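# Seat the loose gear on the gearbox's empty pin

## Task

Set the free gear onto the vacant pin of the gearbox so that its teeth mesh with both the central gear and the outer ring, and it lies flat and as low as the two gears already there. At no point may it drop more than roughly a finger's width, and it must never be released from higher than the tops of the gear pins. After it is positioned above its pin, open the gripper only once the pin is inside the gear's bore and the gear's teeth line up with the ring's. Finally, with nothing in the gripper, withdraw the hand so it ends up at least 11 cm away from the gears.

## Robot and tools

Robot: one 6-joint arm with a two-finger parallel gripper. There is only one arm, so every command row is for this arm alone.

Frame: all printed positions are in the scene frame. Its origin lies on the table surface directly beneath the arm base, +z is up, and +y points left when facing along +x. The base itself may be slightly tilted relative to the table. The gripper's fingers extend along its own +x and close along its own y. end_effector_position is the point midway between the finger pads, about 3 to 4 cm back from the fingertips; the printed value can be off, especially when the arm is stretched out.

execute_actions takes "actions", a list holding zero or one item, plus an optional "pictures" boolean (images are included unless set false).
- Empty list: nothing new is sent; you just get the current state.
- Motion: {"rows": [[...], ...], "steps": n}. Up to 15 rows and steps from 1 to 15 (default 15); each step lasts 1/30 s. Row k is used on step k, and if there are fewer rows than steps the last row is held. Each row is exactly 7 numbers: six absolute joint target angles in radians, in the order waist, shoulder, elbow, wrist pitch, wrist yaw, wrist roll, followed by the gripper opening. These are targets, not offsets; read the current angles from Joint positions and change them.
- Wait: {"steps": n} with no rows, n up to 300; it returns once that many steps have elapsed since the previous result, and your reply time is counted in them.

Joint ranges (radians): waist -3.054 to 3.054, shoulder 0.000 to 3.142, elbow 0.000 to 2.356, wrist pitch -1.571 to 1.571, wrist yaw -1.571 to 1.571, wrist roll -3.142 to 3.142. A call is rejected outright (nothing moves) if any target is beyond its range by more than 0.010 and also farther out than that joint's last reported angle. Actual stops may differ from these by up to 0.010 either way; a target past the real stop is clipped to it and the result then reports "joint sent to its limit" (possibly about an earlier, still-running action). Missing that line does not prove there is more room.

Speed: each step, the command given to a joint stays within a fixed distance of its measured angle: 0.211 rad for waist, shoulder and elbow, 0.213 for wrist pitch, 0.267 for wrist yaw, 0.228 for wrist roll. If the commanded angles would place the hand over 70 mm from where it is, all targets are pulled back toward the measured ones. Large moves therefore take several calls or waits. Friction may leave a joint short of its target, particularly at long reach, and tiny changes may not move it at all, so check Joint positions after each move. Between calls the arm keeps heading for the last row you sent until it has essentially stopped or a step is HELD.

Gripper opening: a number in [-1, 1]. +1 is fully open (finger gap 0.088 m); empty fingers touch near -0.80, and values below that change nothing. A full close needs at least about 0.5 s. grip_measured reports the actual opening on the same scale. To keep hold of something, command a value clearly lower than grip_measured; the larger the difference, the firmer the squeeze. Readings may carry a constant error of about 1 mm. Each pad can push about 34 N, but a quick close can hit harder and even spring open.

Result lines: state line with end_effector_position (m), end_effector_quat_wxyz, linear and angular velocities (m/s, rad/s); Joint positions and Joint velocities in column order, with the finger-pad gap (m, m/s) last; grip_measured. "joint command not followed" means a clearance check altered or blocked targets (mounting blocks and posts count as part of the arm). HELD marks steps where your row, wholly or partly, was not applied. A torque fault (load limits in N m: waist 18.2, shoulder 22.5, elbow 22.4, wrist pitch 5.92, wrist yaw 5.9, wrist roll 5.54, including any carried weight) halts the arm for 10 s and drops the rest of the call. MOTOR HOT appears from 50 °C when holding loads; at 95 °C an OVER-TEMPERATURE FAULT holds the arm, and without cooling it can lose power and go limp.

zoom_image: {"camera": one of cam_head_left, cam_head_right, cam_high, cam_low, cam_wrist, "region": [x0, y0, x1, y1]} in pixels of that camera's latest image (each is 896x504, origin top-left), region at most 504 by 504. The wrist camera looks forward along the optical frame's +z, with +x to the image right and +y down, and may be off by about 24 mm and 5 degrees.

show_instructions (no arguments) displays the reference images. read_manual optionally takes section "licences" and returns licence text. finished_scene takes the integer scene number and ends that scene permanently; call it only after the gear is seated and the empty gripper has backed off.

Cautions: do not let the gear fall or slip, do not slam or shove hard against the gearbox, and do not knock anything off the table. Loose objects may occasionally get nudged by outside forces, so recheck before grasping or releasing.

Each tool is called after "Call:" as a command line: name --argument value for each argument, lists and objects as JSON in quotes; but a table of rows of numbers goes row by row, as --pt "numbers of a row", without its own name.

Reference images:

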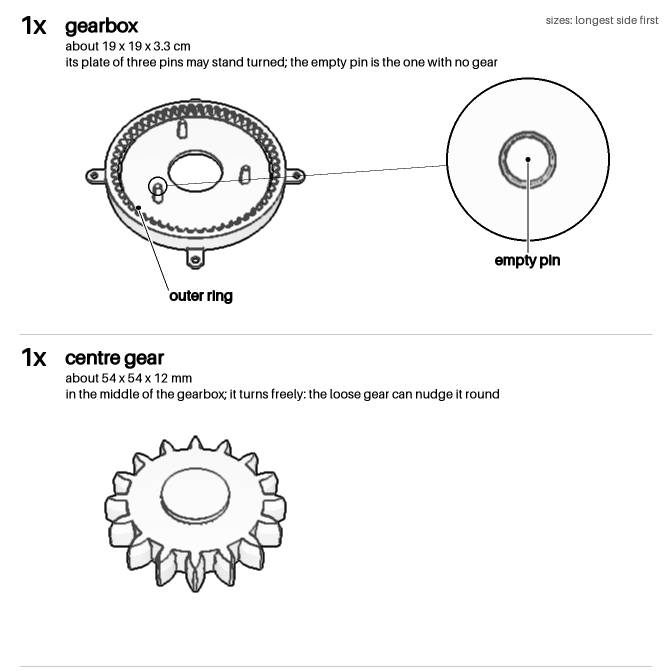

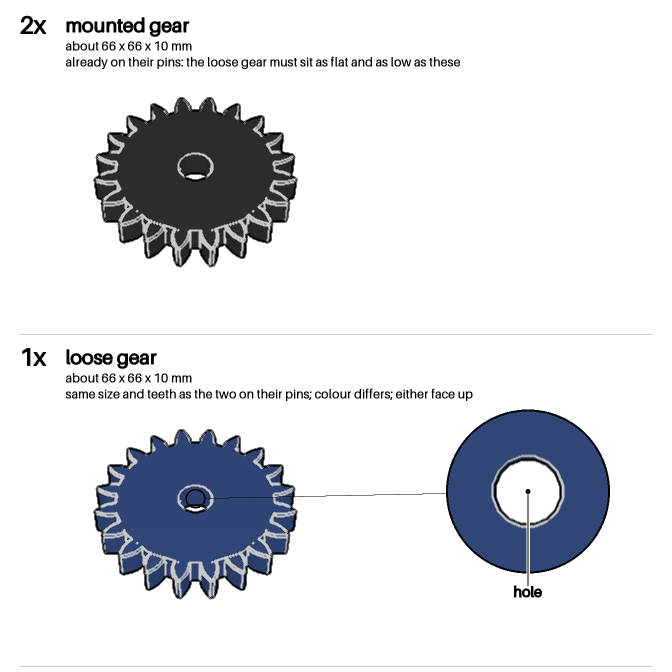

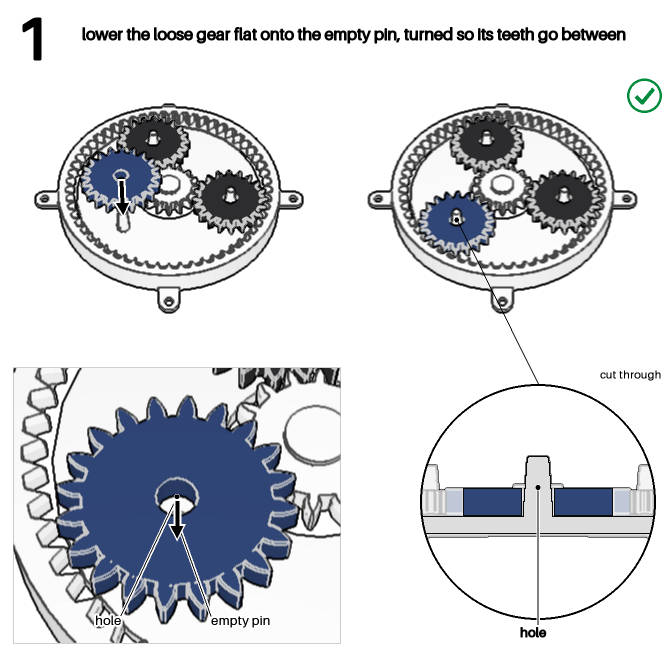

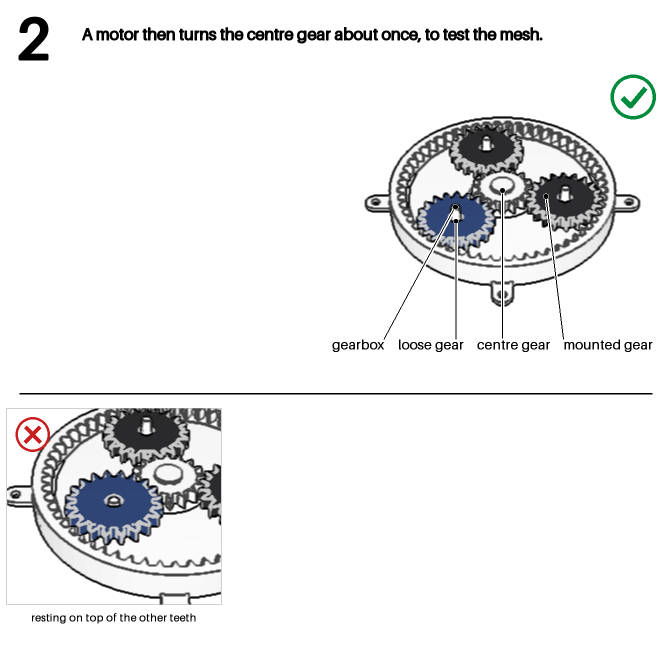

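## Session

Call:
execute_actions --actions '[]'

Scene clock: 0.00 s of 4147.00 s.
end_effector_position=(+0.3227, +0.1928, +0.4292) grip_measured=+0.821 end_effector_quat_wxyz=(+0.935, -0.352, -0.028, -0.033) end_effector_velocity=(-0.000, -0.001, -0.002) end_effector_angular_velocity=(-0.036, +0.010, -0.004)
Joint positions: [-0.007  0.862  0.667  0.242 -0.003  0.01   0.079]
Joint velocities: [-0.002 -0.002 -0.002 -0.007 -0.007 -0.037 -0.   ]
Heat: hottest shoulder 30 °C (+0.0 °C/min).

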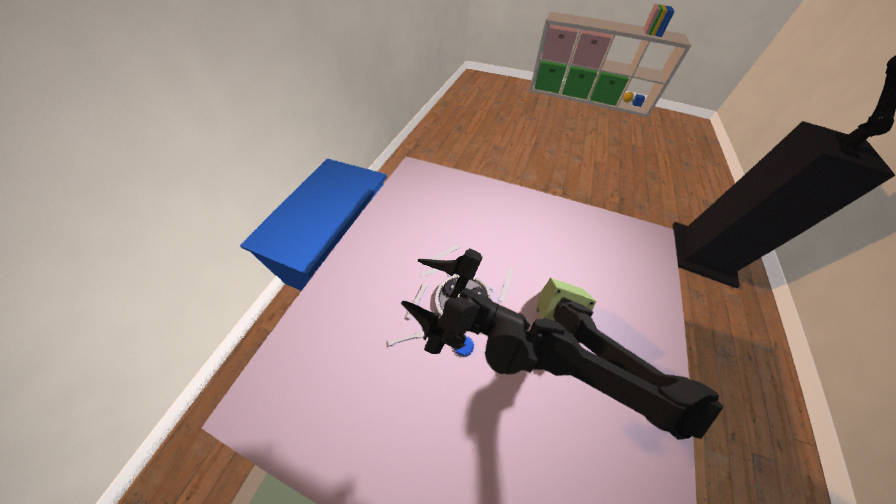

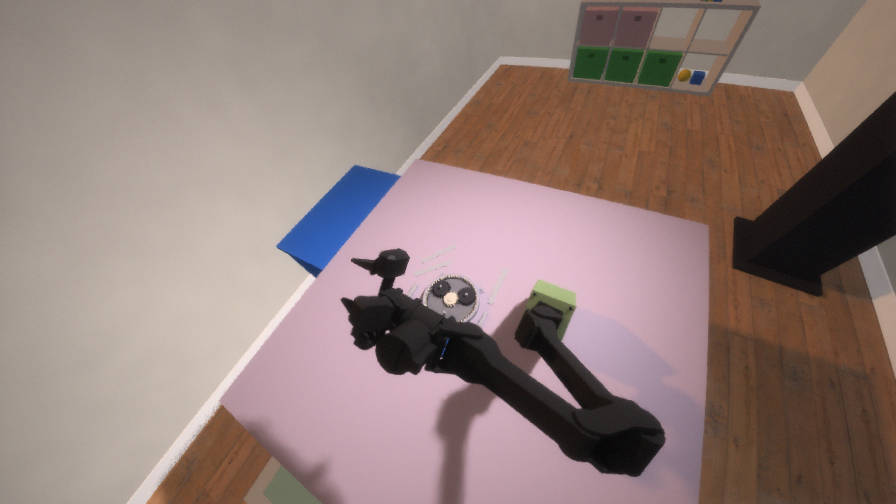

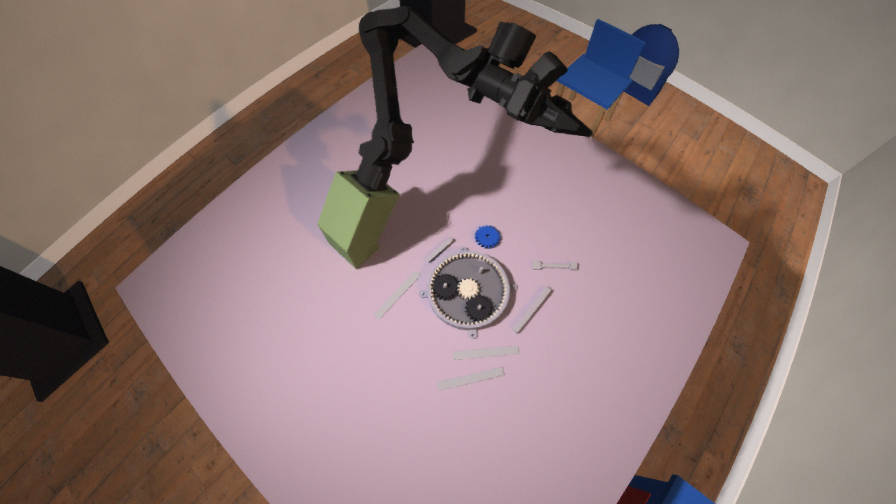

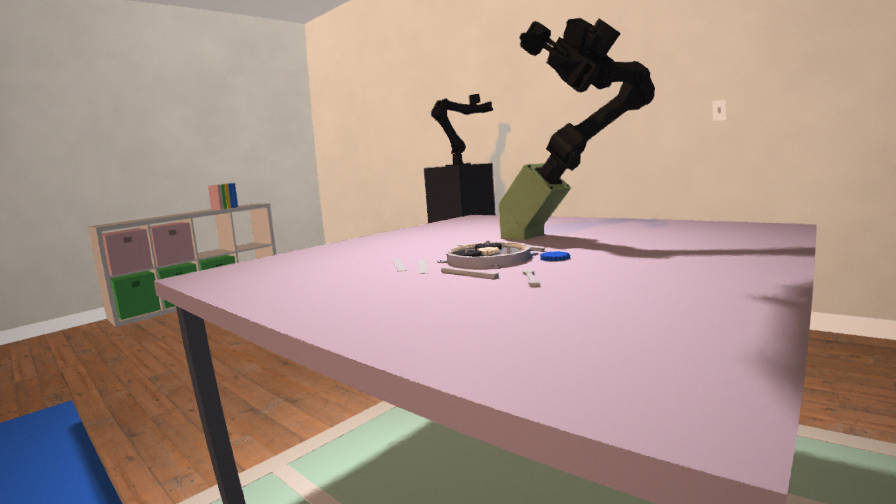

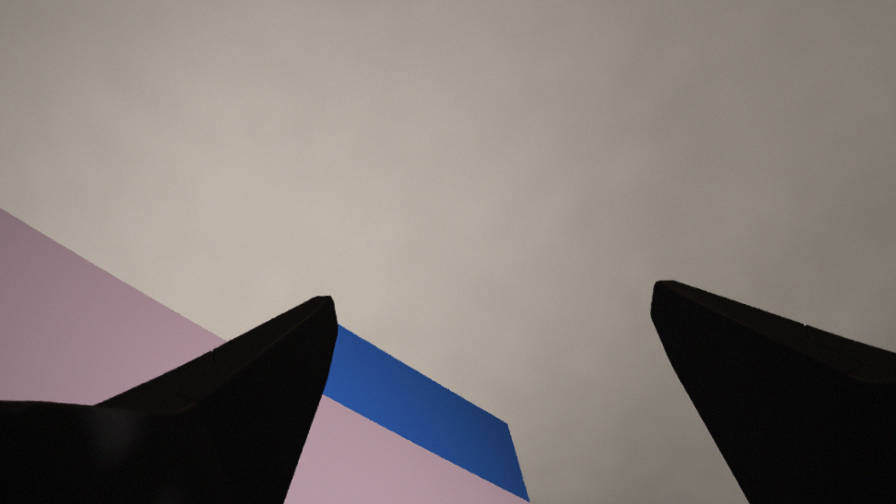

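Call:
execute_actions --actions '[{"rows":[[0.01,1.1,0.8,-0.6,-0.4,0,1]],"steps":15}]' --pictures false

Call:
execute_actions --actions '[{"rows":[[0.01,1.3,0.858,-1.114,-0.727,0,1]],"steps":15}]' --pictures false

Call:
execute_actions --actions '[{"rows":[[0.01,1.364,0.858,-1.114,-0.727,0,1]],"steps":15}]'

Scene clock: 38.43 s of 4147.00 s.
end_effector_position=(+0.3077, +0.1435, +0.2802) grip_measured=+0.981 end_effector_quat_wxyz=(+0.887, -0.245, +0.392, +0.007) end_effector_velocity=(-0.188, -0.114, -0.163) end_effector_angular_velocity=(+0.135, +1.030, -0.845)
Joint positions: [ 0.008  1.089  0.788 -0.447 -0.388  0.004  0.087]
Joint velocities: [ 0.002  0.027  0.012 -1.326 -0.066 -0.007  0.001]
Heat: hottest wrist pitch 33 °C (+4.7 °C/min).
Steps of this call (steps 1 to 190: nothing new was sent; then 31.60 s passed at rest; steps 191 to 205: all 15 steps of this action). Readings (joint positions):
191: [-0.008 0.880 0.681 0.210 -0.036 0.010]
192: [-0.006 0.914 0.713 0.168 -0.102 0.010]
194: [0.001 0.994 0.758 0.076 -0.216 0.007]
198: [0.007 1.074 0.769 -0.123 -0.336 0.005]
205: the state above

Scene clock: 38.93 s of 4147.00 s.
end_effector_position=(+0.2138, +0.1438, +0.2071) grip_measured=+0.984 end_effector_quat_wxyz=(+0.735, +0.004, +0.678, -0.013) end_effector_velocity=(-0.068, +0.010, -0.007) end_effector_angular_velocity=(+0.093, +0.308, -0.252)
Joint positions: [ 0.009  1.289  0.845 -1.063 -0.716  0.004  0.087]
Joint velocities: [-0.002  0.032  0.017 -0.403 -0.066 -0.022 -0.   ]
Heat: hottest wrist pitch 33 °C (+4.6 °C/min).
Steps of this call (steps 1 to 15: all 15 steps of this action). Readings (joint positions):
1: [0.006 1.107 0.794 -0.497 -0.422 0.004]
2: [0.006 1.141 0.811 -0.541 -0.490 0.004]
4: [0.008 1.217 0.833 -0.630 -0.588 0.004]
8: [0.009 1.277 0.836 -0.824 -0.676 0.004]
15: the state above

Scene clock: 39.43 s of 4147.00 s.
end_effector_position=(+0.2072, +0.1381, +0.1987) grip_measured=+0.984 end_effector_quat_wxyz=(+0.706, +0.033, +0.707, -0.035) end_effector_velocity=(+0.003, +0.002, -0.001) end_effector_angular_velocity=(+0.022, -0.002, -0.011)
Joint positions: [ 0.009  1.355  0.85  -1.111 -0.724  0.003  0.087]
Joint velocities: [-0.002  0.012  0.002  0.007 -0.022  0.007  0.   ]
Heat: hottest wrist pitch 33 °C (+4.6 °C/min).
Steps of this call (steps 1 to 15: all 15 steps of this action). Readings (joint positions):
1: [0.009 1.297 0.847 -1.076 -0.719 0.004]
2: [0.009 1.307 0.849 -1.084 -0.722 0.004]
4: [0.009 1.332 0.850 -1.095 -0.722 0.003]
8: [0.009 1.350 0.850 -1.107 -0.723 0.003]
15: the state above

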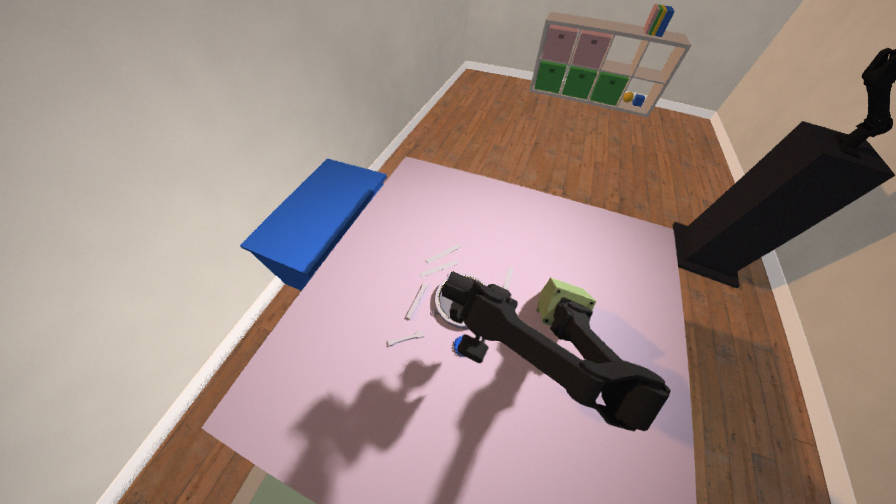

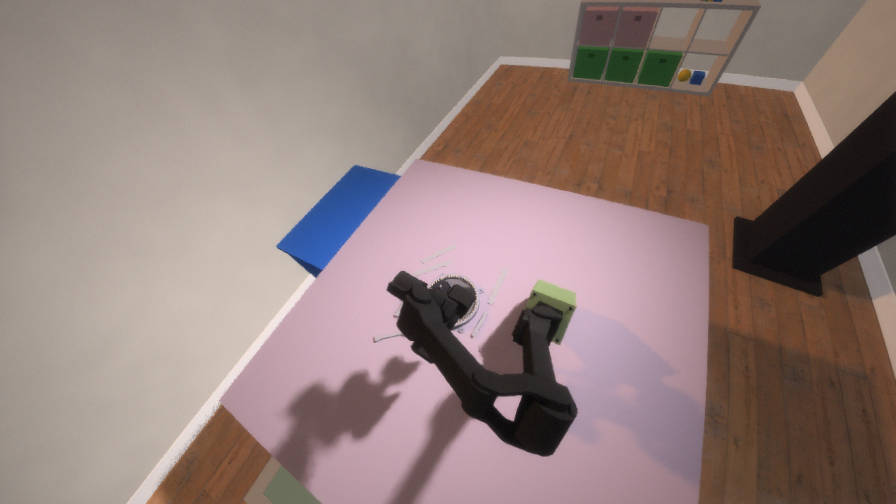

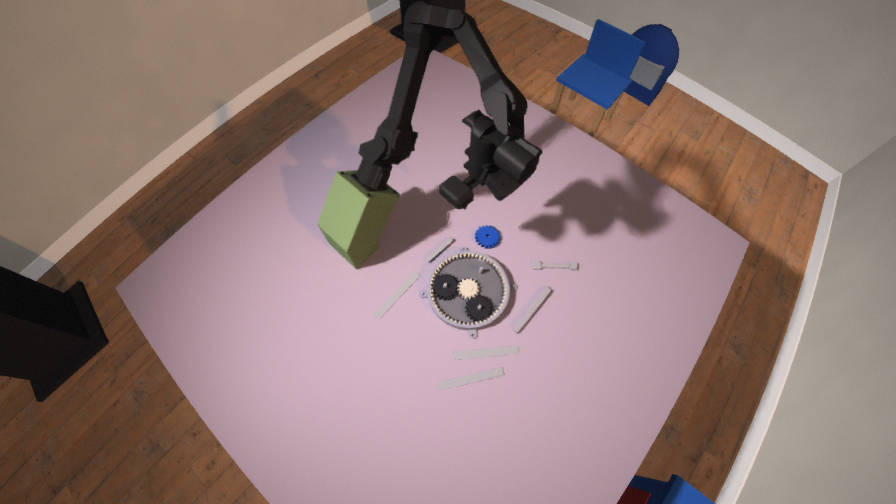

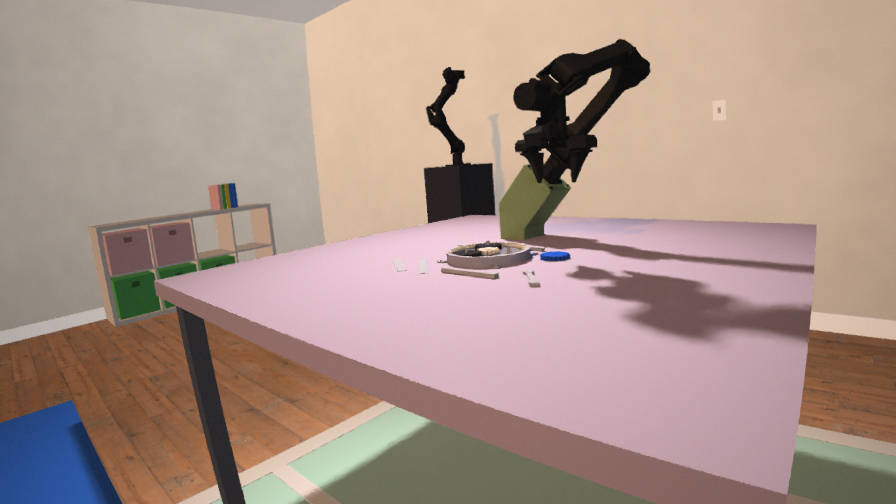

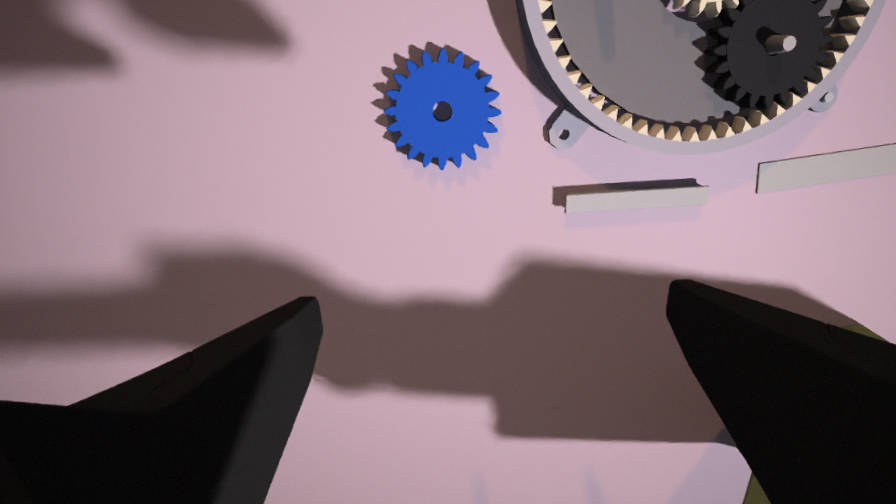

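Call:
execute_actions --actions '[{"rows":[[0.1,1.42,0.82,-0.93,-0.72,0,1],[0.1,1.42,0.82,-0.93,-0.72,0,1],[0.1,1.42,0.82,-0.93,-0.72,0,1],[0.2,1.5,0.78,-0.72,-0.7,0,1],[0.2,1.5,0.78,-0.72,-0.7,0,1],[0.2,1.5,0.78,-0.72,-0.7,0,1],[0.3,1.57,0.75,-0.54,-0.69,0,1],[0.3,1.57,0.75,-0.54,-0.69,0,1],[0.3,1.57,0.75,-0.54,-0.69,0,1],[0.372,1.635,0.725,-0.39,-0.685,0,1]],"steps":15}]' --pictures false

Call:
execute_actions --actions '[{"rows":[[0.372,1.635,0.725,-0.39,-0.685,0,1]],"steps":12}]'

Scene clock: 60.23 s of 4147.00 s.
end_effector_position=(+0.2377, +0.1460, +0.0887) grip_measured=+0.984 end_effector_quat_wxyz=(+0.688, -0.116, +0.707, +0.113) end_effector_velocity=(+0.068, +0.035, -0.078) end_effector_angular_velocity=(+0.125, -0.250, +0.511)
Joint positions: [ 0.347  1.609  0.737 -0.486 -0.691  0.003  0.087]
Joint velocities: [ 0.217  0.183 -0.066  0.784  0.022 -0.007 -0.   ]
Heat: hottest elbow 32 °C (+2.0 °C/min).
Steps of this call (steps 1 to 15: the robot went on to your last target; steps 16 to 210: nothing new was sent; then 13.30 s passed at rest; steps 211 to 225: all 15 steps of this action). Readings (joint positions):
211: [0.016 1.362 0.848 -1.093 -0.724 0.003]
212: [0.035 1.370 0.845 -1.047 -0.724 0.003]
214: [0.072 1.399 0.838 -0.980 -0.721 0.003]
218: [0.189 1.484 0.795 -0.788 -0.705 0.003]
225: the state above

Scene clock: 60.63 s of 4147.00 s.
end_effector_position=(+0.2468, +0.1514, +0.0816) grip_measured=+0.984 end_effector_quat_wxyz=(+0.698, -0.134, +0.690, +0.138) end_effector_velocity=(-0.001, -0.001, -0.003) end_effector_angular_velocity=(-0.007, +0.004, +0.011)
Joint positions: [ 0.369  1.625  0.731 -0.395 -0.689  0.003  0.087]
Joint velocities: [ 0.007  0.007 -0.002  0.007  0.007 -0.007 -0.   ]
Heat: hottest elbow 32 °C (+2.0 °C/min).
Steps of this call (steps 1 to 12: all 12 steps of this action). Readings (joint positions):
1: [0.353 1.613 0.735 -0.463 -0.691 0.003]
2: [0.357 1.616 0.735 -0.446 -0.690 0.003]
4: [0.362 1.618 0.734 -0.423 -0.690 0.003]
8: [0.367 1.622 0.732 -0.402 -0.689 0.003]
12: the state above

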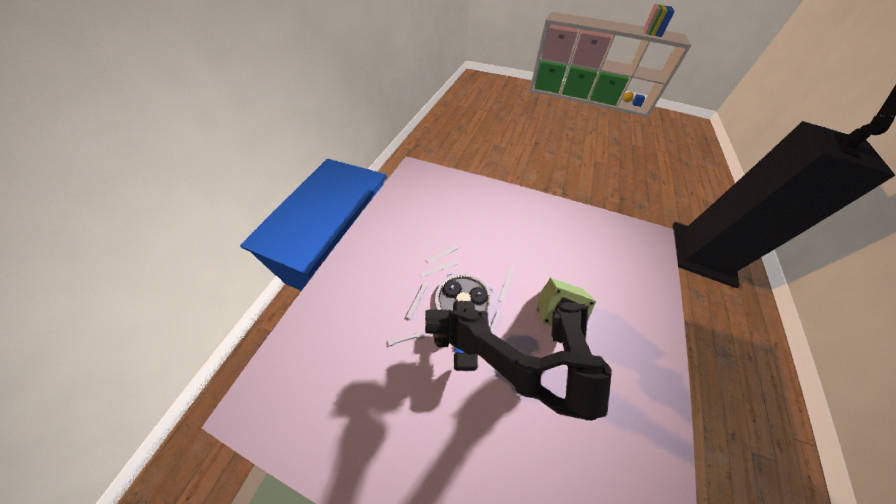

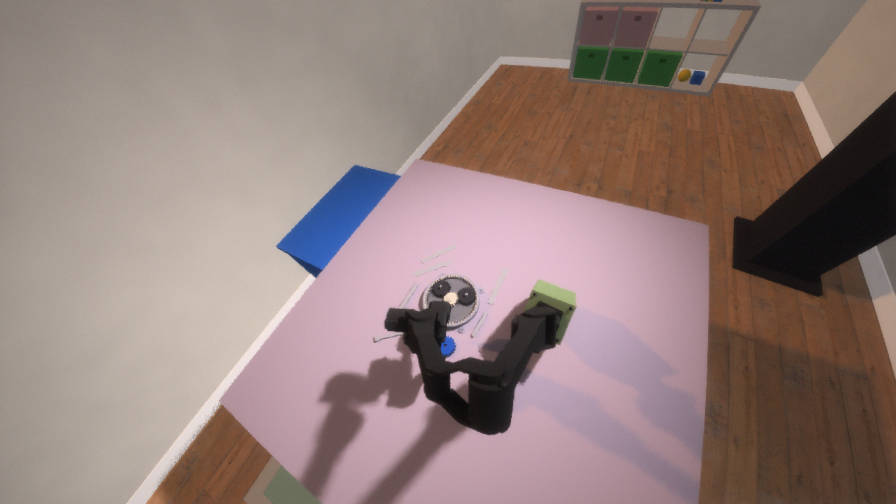

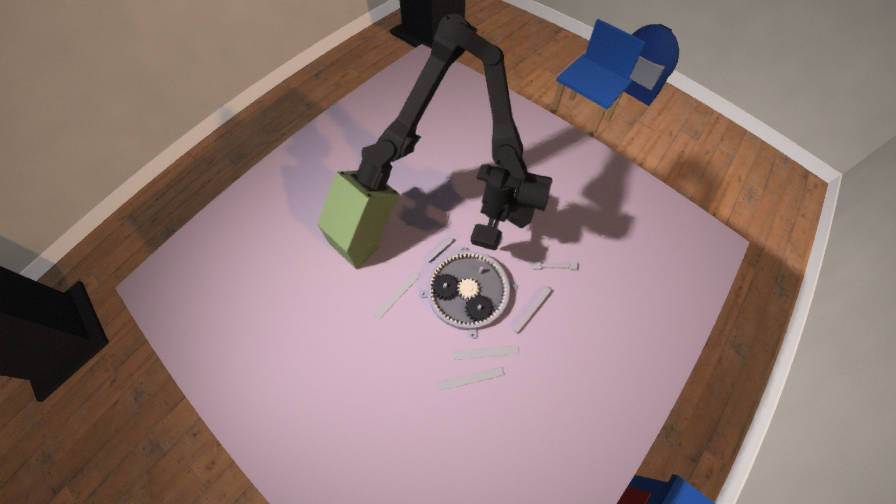

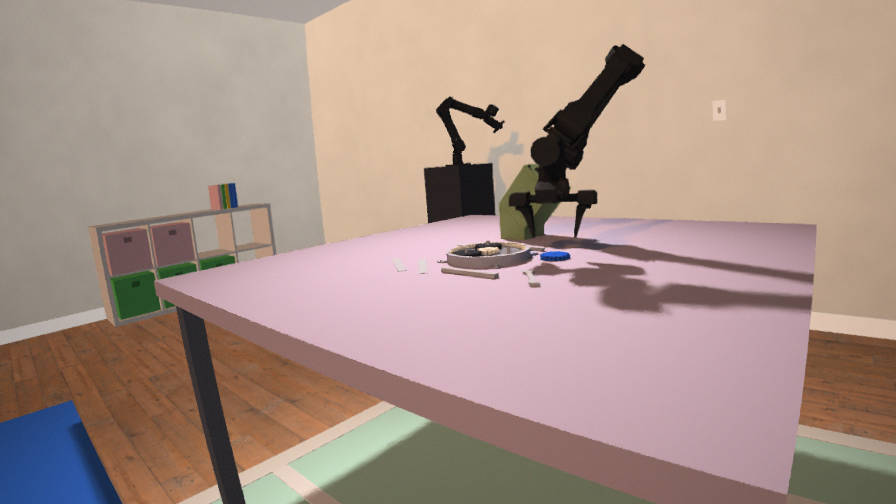

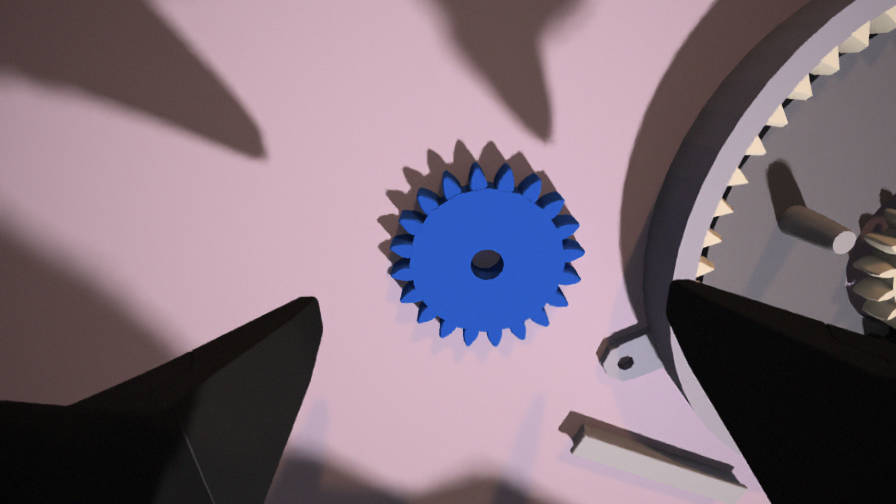

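Call:
execute_actions --actions '[{"rows":[[0.39,1.655,0.705,-0.33,-0.68,0,1],[0.39,1.655,0.705,-0.33,-0.68,0,1],[0.39,1.655,0.705,-0.33,-0.68,0,1],[0.415,1.68,0.68,-0.265,-0.672,0,1],[0.415,1.68,0.68,-0.265,-0.672,0,1],[0.415,1.68,0.68,-0.265,-0.672,0,1],[0.4375,1.707,0.659,-0.201,-0.666,0,1]],"steps":15}]'

Scene clock: 72.73 s of 4147.00 s.
end_effector_position=(+0.2400, +0.1455, +0.0520) grip_measured=+0.984 end_effector_quat_wxyz=(+0.692, -0.161, +0.684, +0.165) end_effector_velocity=(+0.005, +0.001, -0.003) end_effector_angular_velocity=(+0.010, -0.031, +0.027)
Joint positions: [ 0.433  1.695  0.666 -0.212 -0.67   0.003  0.087]
Joint velocities: [ 0.007  0.007 -0.012  0.066  0.007  0.007  0.   ]
Heat: hottest elbow 32 °C (+1.0 °C/min).
Steps of this call (steps 1 to 15: the robot went on to your last target; steps 16 to 210: nothing new was sent; then 4.60 s passed at rest; steps 211 to 225: all 15 steps of this action). Readings (joint positions):
211: [0.371 1.627 0.728 -0.382 -0.688 0.003]
212: [0.375 1.630 0.724 -0.368 -0.687 0.003]
214: [0.383 1.639 0.716 -0.342 -0.684 0.003]
218: [0.411 1.669 0.688 -0.267 -0.676 0.003]
225: the state above

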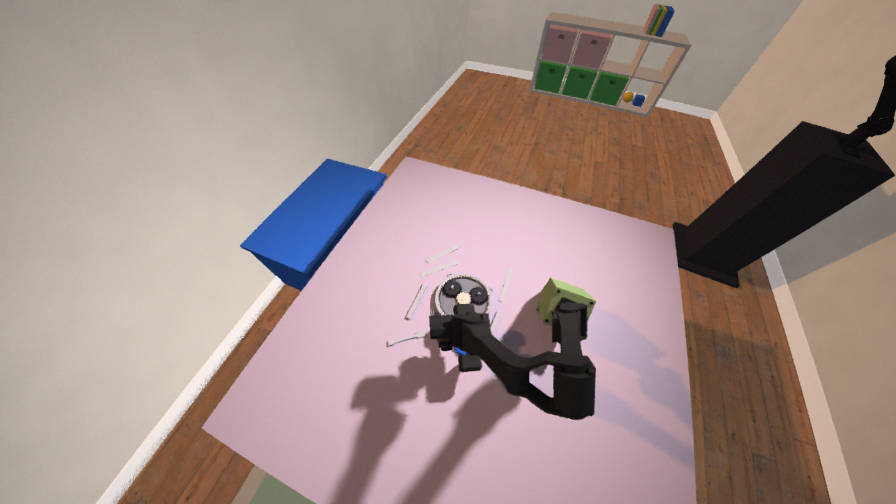

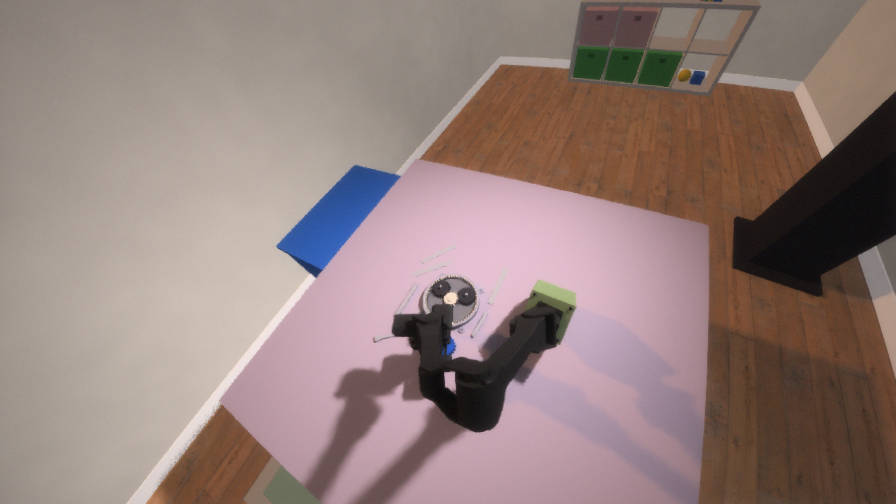

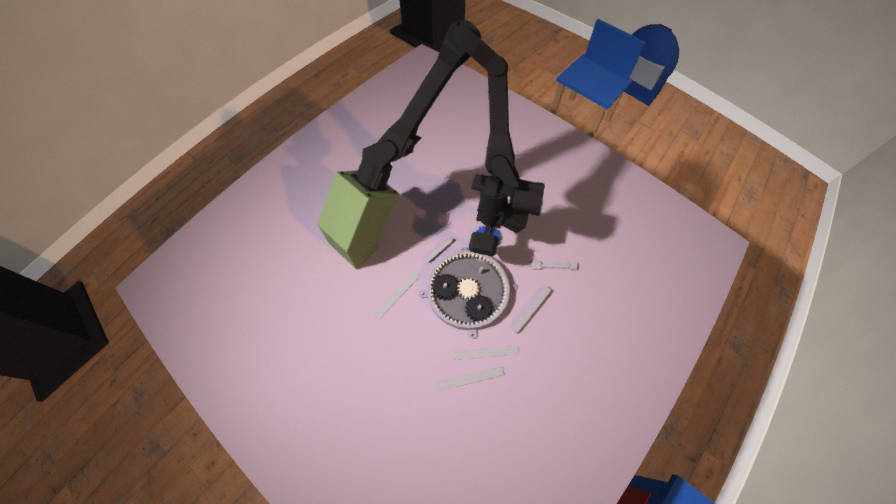

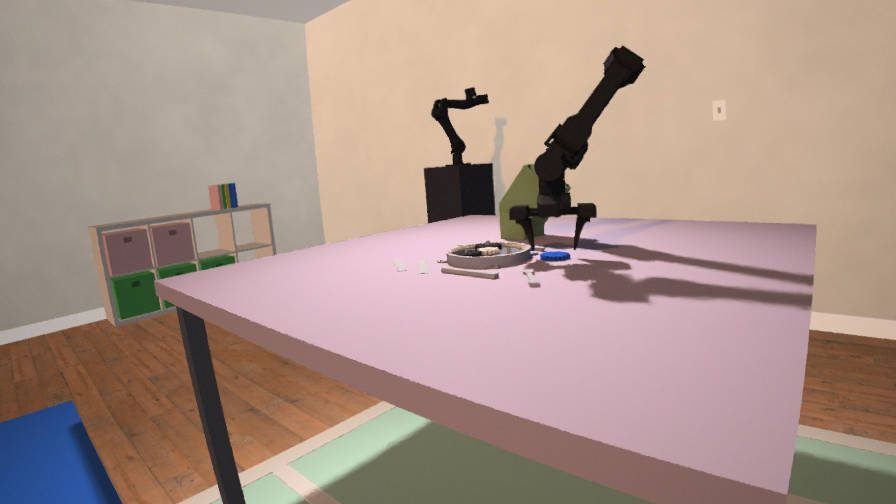

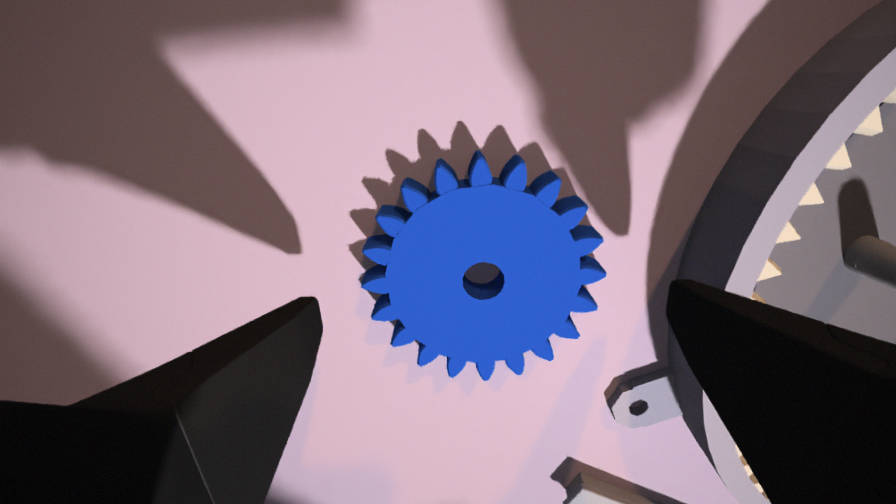

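Call:
execute_actions --actions '[{"rows":[[0.44,1.70,0.68,-0.212,-0.665,-0.3,1],[0.44,1.70,0.685,-0.212,-0.665,-0.5,1],[0.44,1.70,0.69,-0.215,-0.665,-0.7,1],[0.44,1.705,0.693,-0.2195,-0.664,-0.9,1],[0.4437,1.71,0.693,-0.2195,-0.664,-1.13,1],[0.4437,1.71,0.693,-0.2195,-0.664,-1.13,1],[0.4437,1.71,0.693,-0.2195,-0.664,-1.13,1],[0.4437,1.718,0.693,-0.2195,-0.664,-1.13,1]],"steps":15}]'

Scene clock: 92.97 s of 4147.00 s.
end_effector_position=(+0.2433, +0.1484, +0.0502) grip_measured=+0.984 end_effector_quat_wxyz=(+0.585, -0.401, +0.579, +0.402) end_effector_velocity=(-0.001, -0.001, -0.001) end_effector_angular_velocity=(-0.006, +0.000, +1.507)
Joint positions: [ 0.441  1.708  0.686 -0.218 -0.667 -0.733  0.087]
Joint velocities: [-0.002  0.007  0.002 -0.007 -0.007 -1.516  0.   ]
Heat: hottest shoulder 31 °C (-1.0 °C/min).
Steps of this call (steps 1 to 15: the robot went on to your last target; steps 16 to 210: nothing new was sent; then 12.73 s passed at rest; steps 211 to 225: all 15 steps of this action). Readings (joint positions):
211: [0.436 1.698 0.664 -0.203 -0.668 -0.031]
212: [0.436 1.698 0.665 -0.204 -0.668 -0.084]
214: [0.437 1.698 0.671 -0.209 -0.668 -0.185]
218: [0.440 1.699 0.683 -0.214 -0.668 -0.384]
225: the state above

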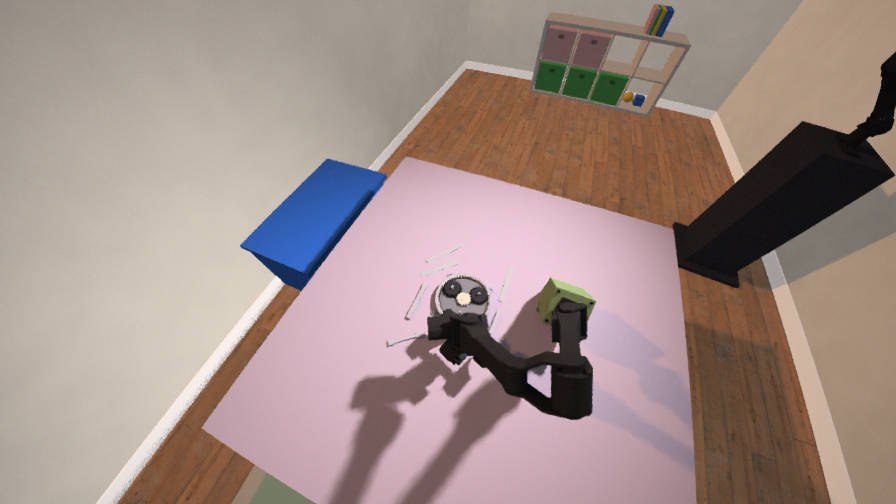

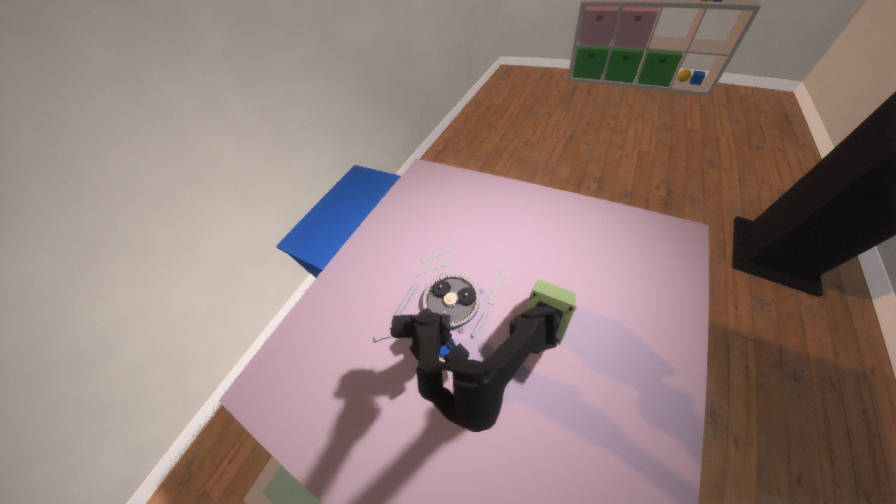

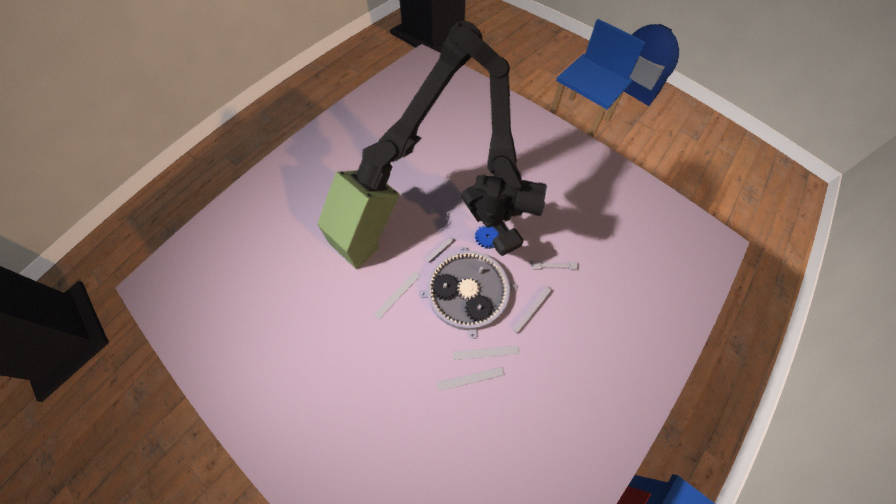

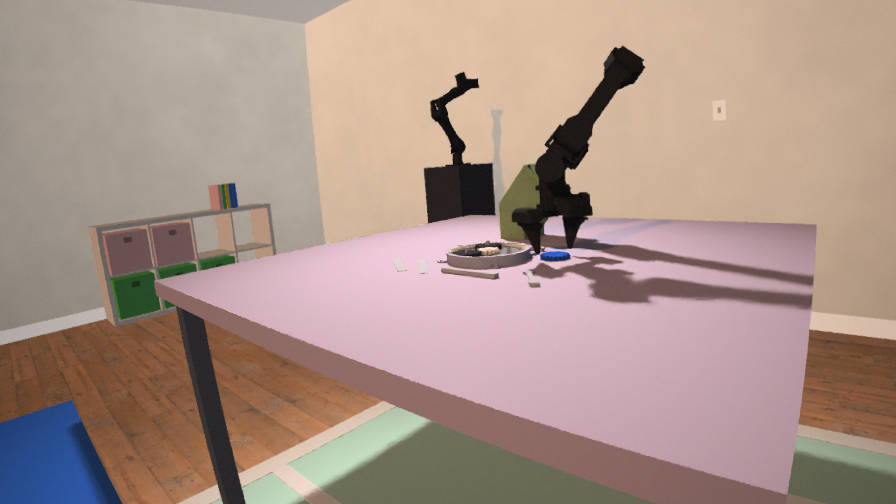

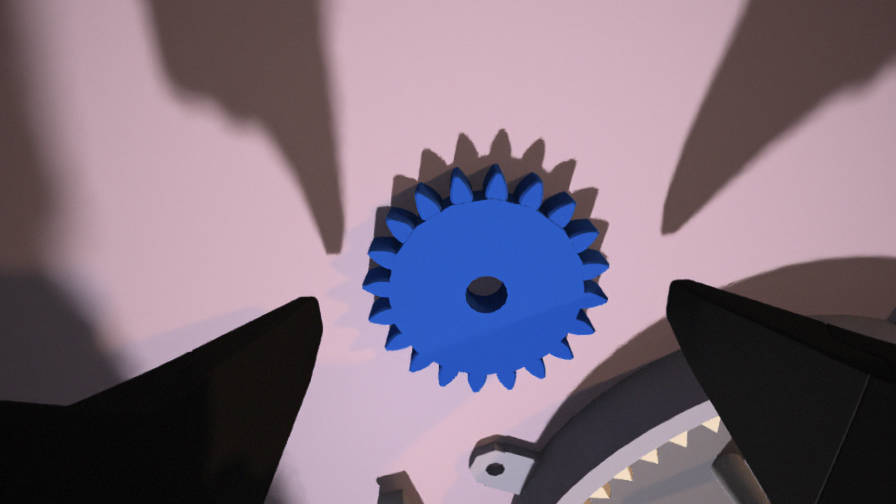

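Call:
execute_actions --actions '[{"rows":[[0.4437,1.718,0.693,-0.2195,-0.664,-1.13,1]],"steps":12}]'

Scene clock: 96.17 s of 4147.00 s.
end_effector_position=(+0.2435, +0.1485, +0.0501) grip_measured=+0.984 end_effector_quat_wxyz=(+0.495, -0.507, +0.490, +0.508) end_effector_velocity=(-0.004, -0.001, -0.001) end_effector_angular_velocity=(+0.002, +0.014, +0.002)
Joint positions: [ 0.442  1.709  0.687 -0.218 -0.667 -1.126  0.087]
Joint velocities: [ 0.002 -0.002 -0.007 -0.007 -0.007 -0.007 -0.   ]
Heat: hottest shoulder 31 °C (-2.0 °C/min).
Steps of this call (steps 1 to 30: the robot went on to your last target; steps 31 to 84: nothing new was sent; steps 85 to 96: all 12 steps of this action). Readings (joint positions):
85: [0.442 1.708 0.687 -0.218 -0.667 -1.126]
86: [0.442 1.708 0.687 -0.218 -0.667 -1.126]
88: [0.442 1.708 0.687 -0.218 -0.667 -1.126]
92: [0.442 1.709 0.687 -0.218 -0.667 -1.126]
96: the state above

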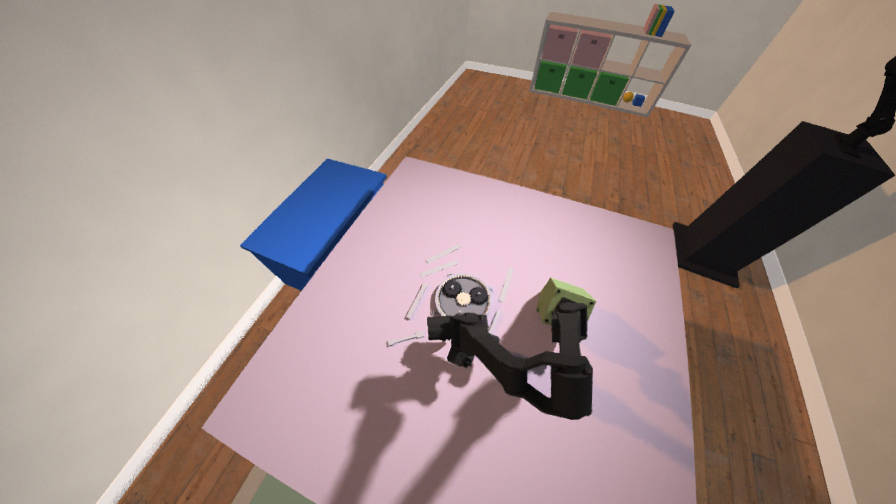

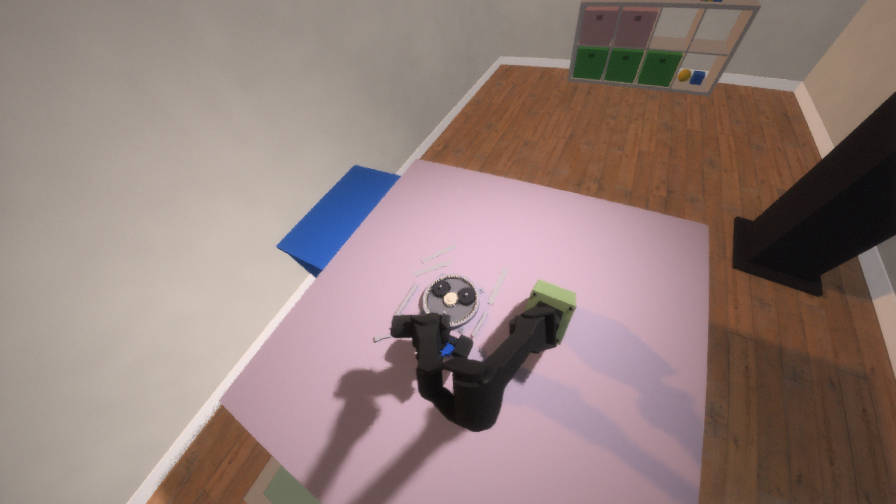

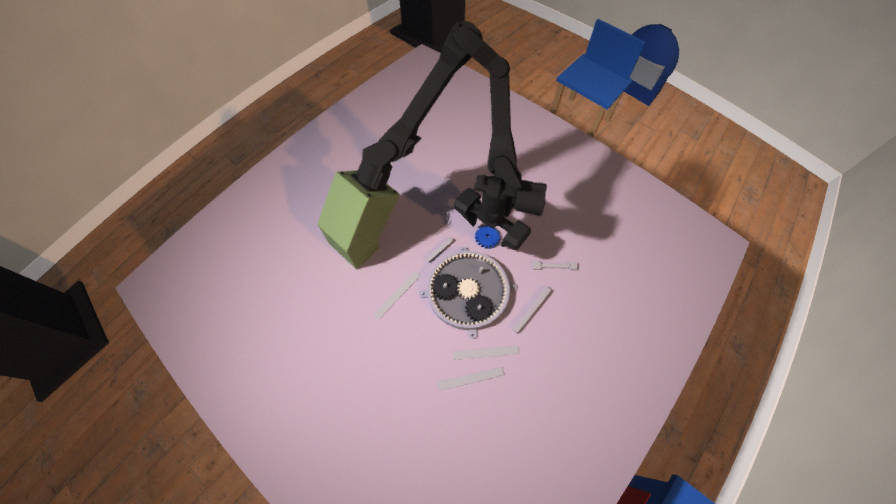

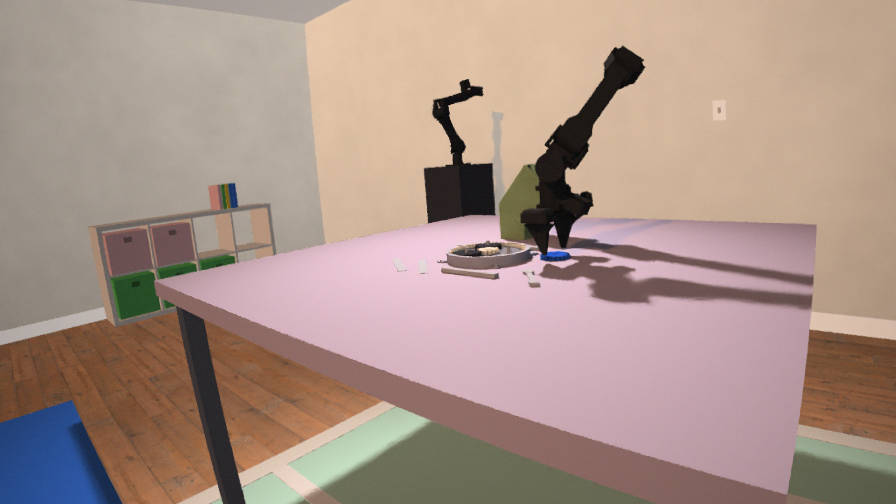

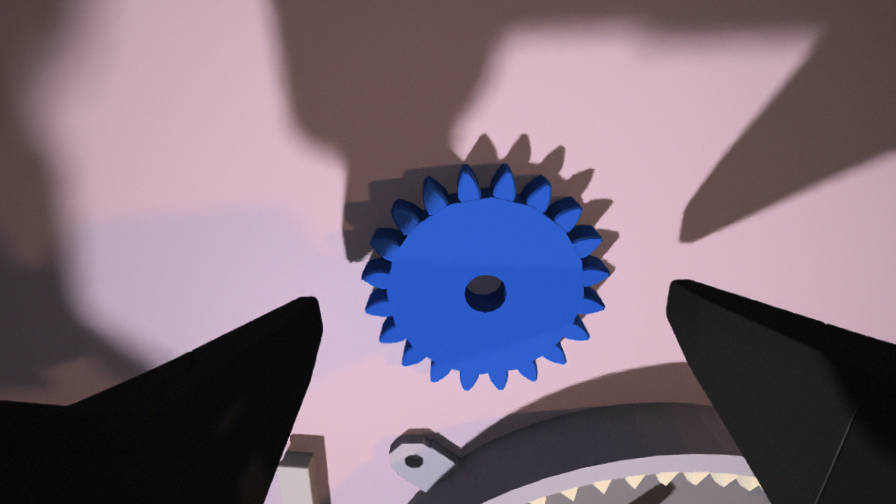

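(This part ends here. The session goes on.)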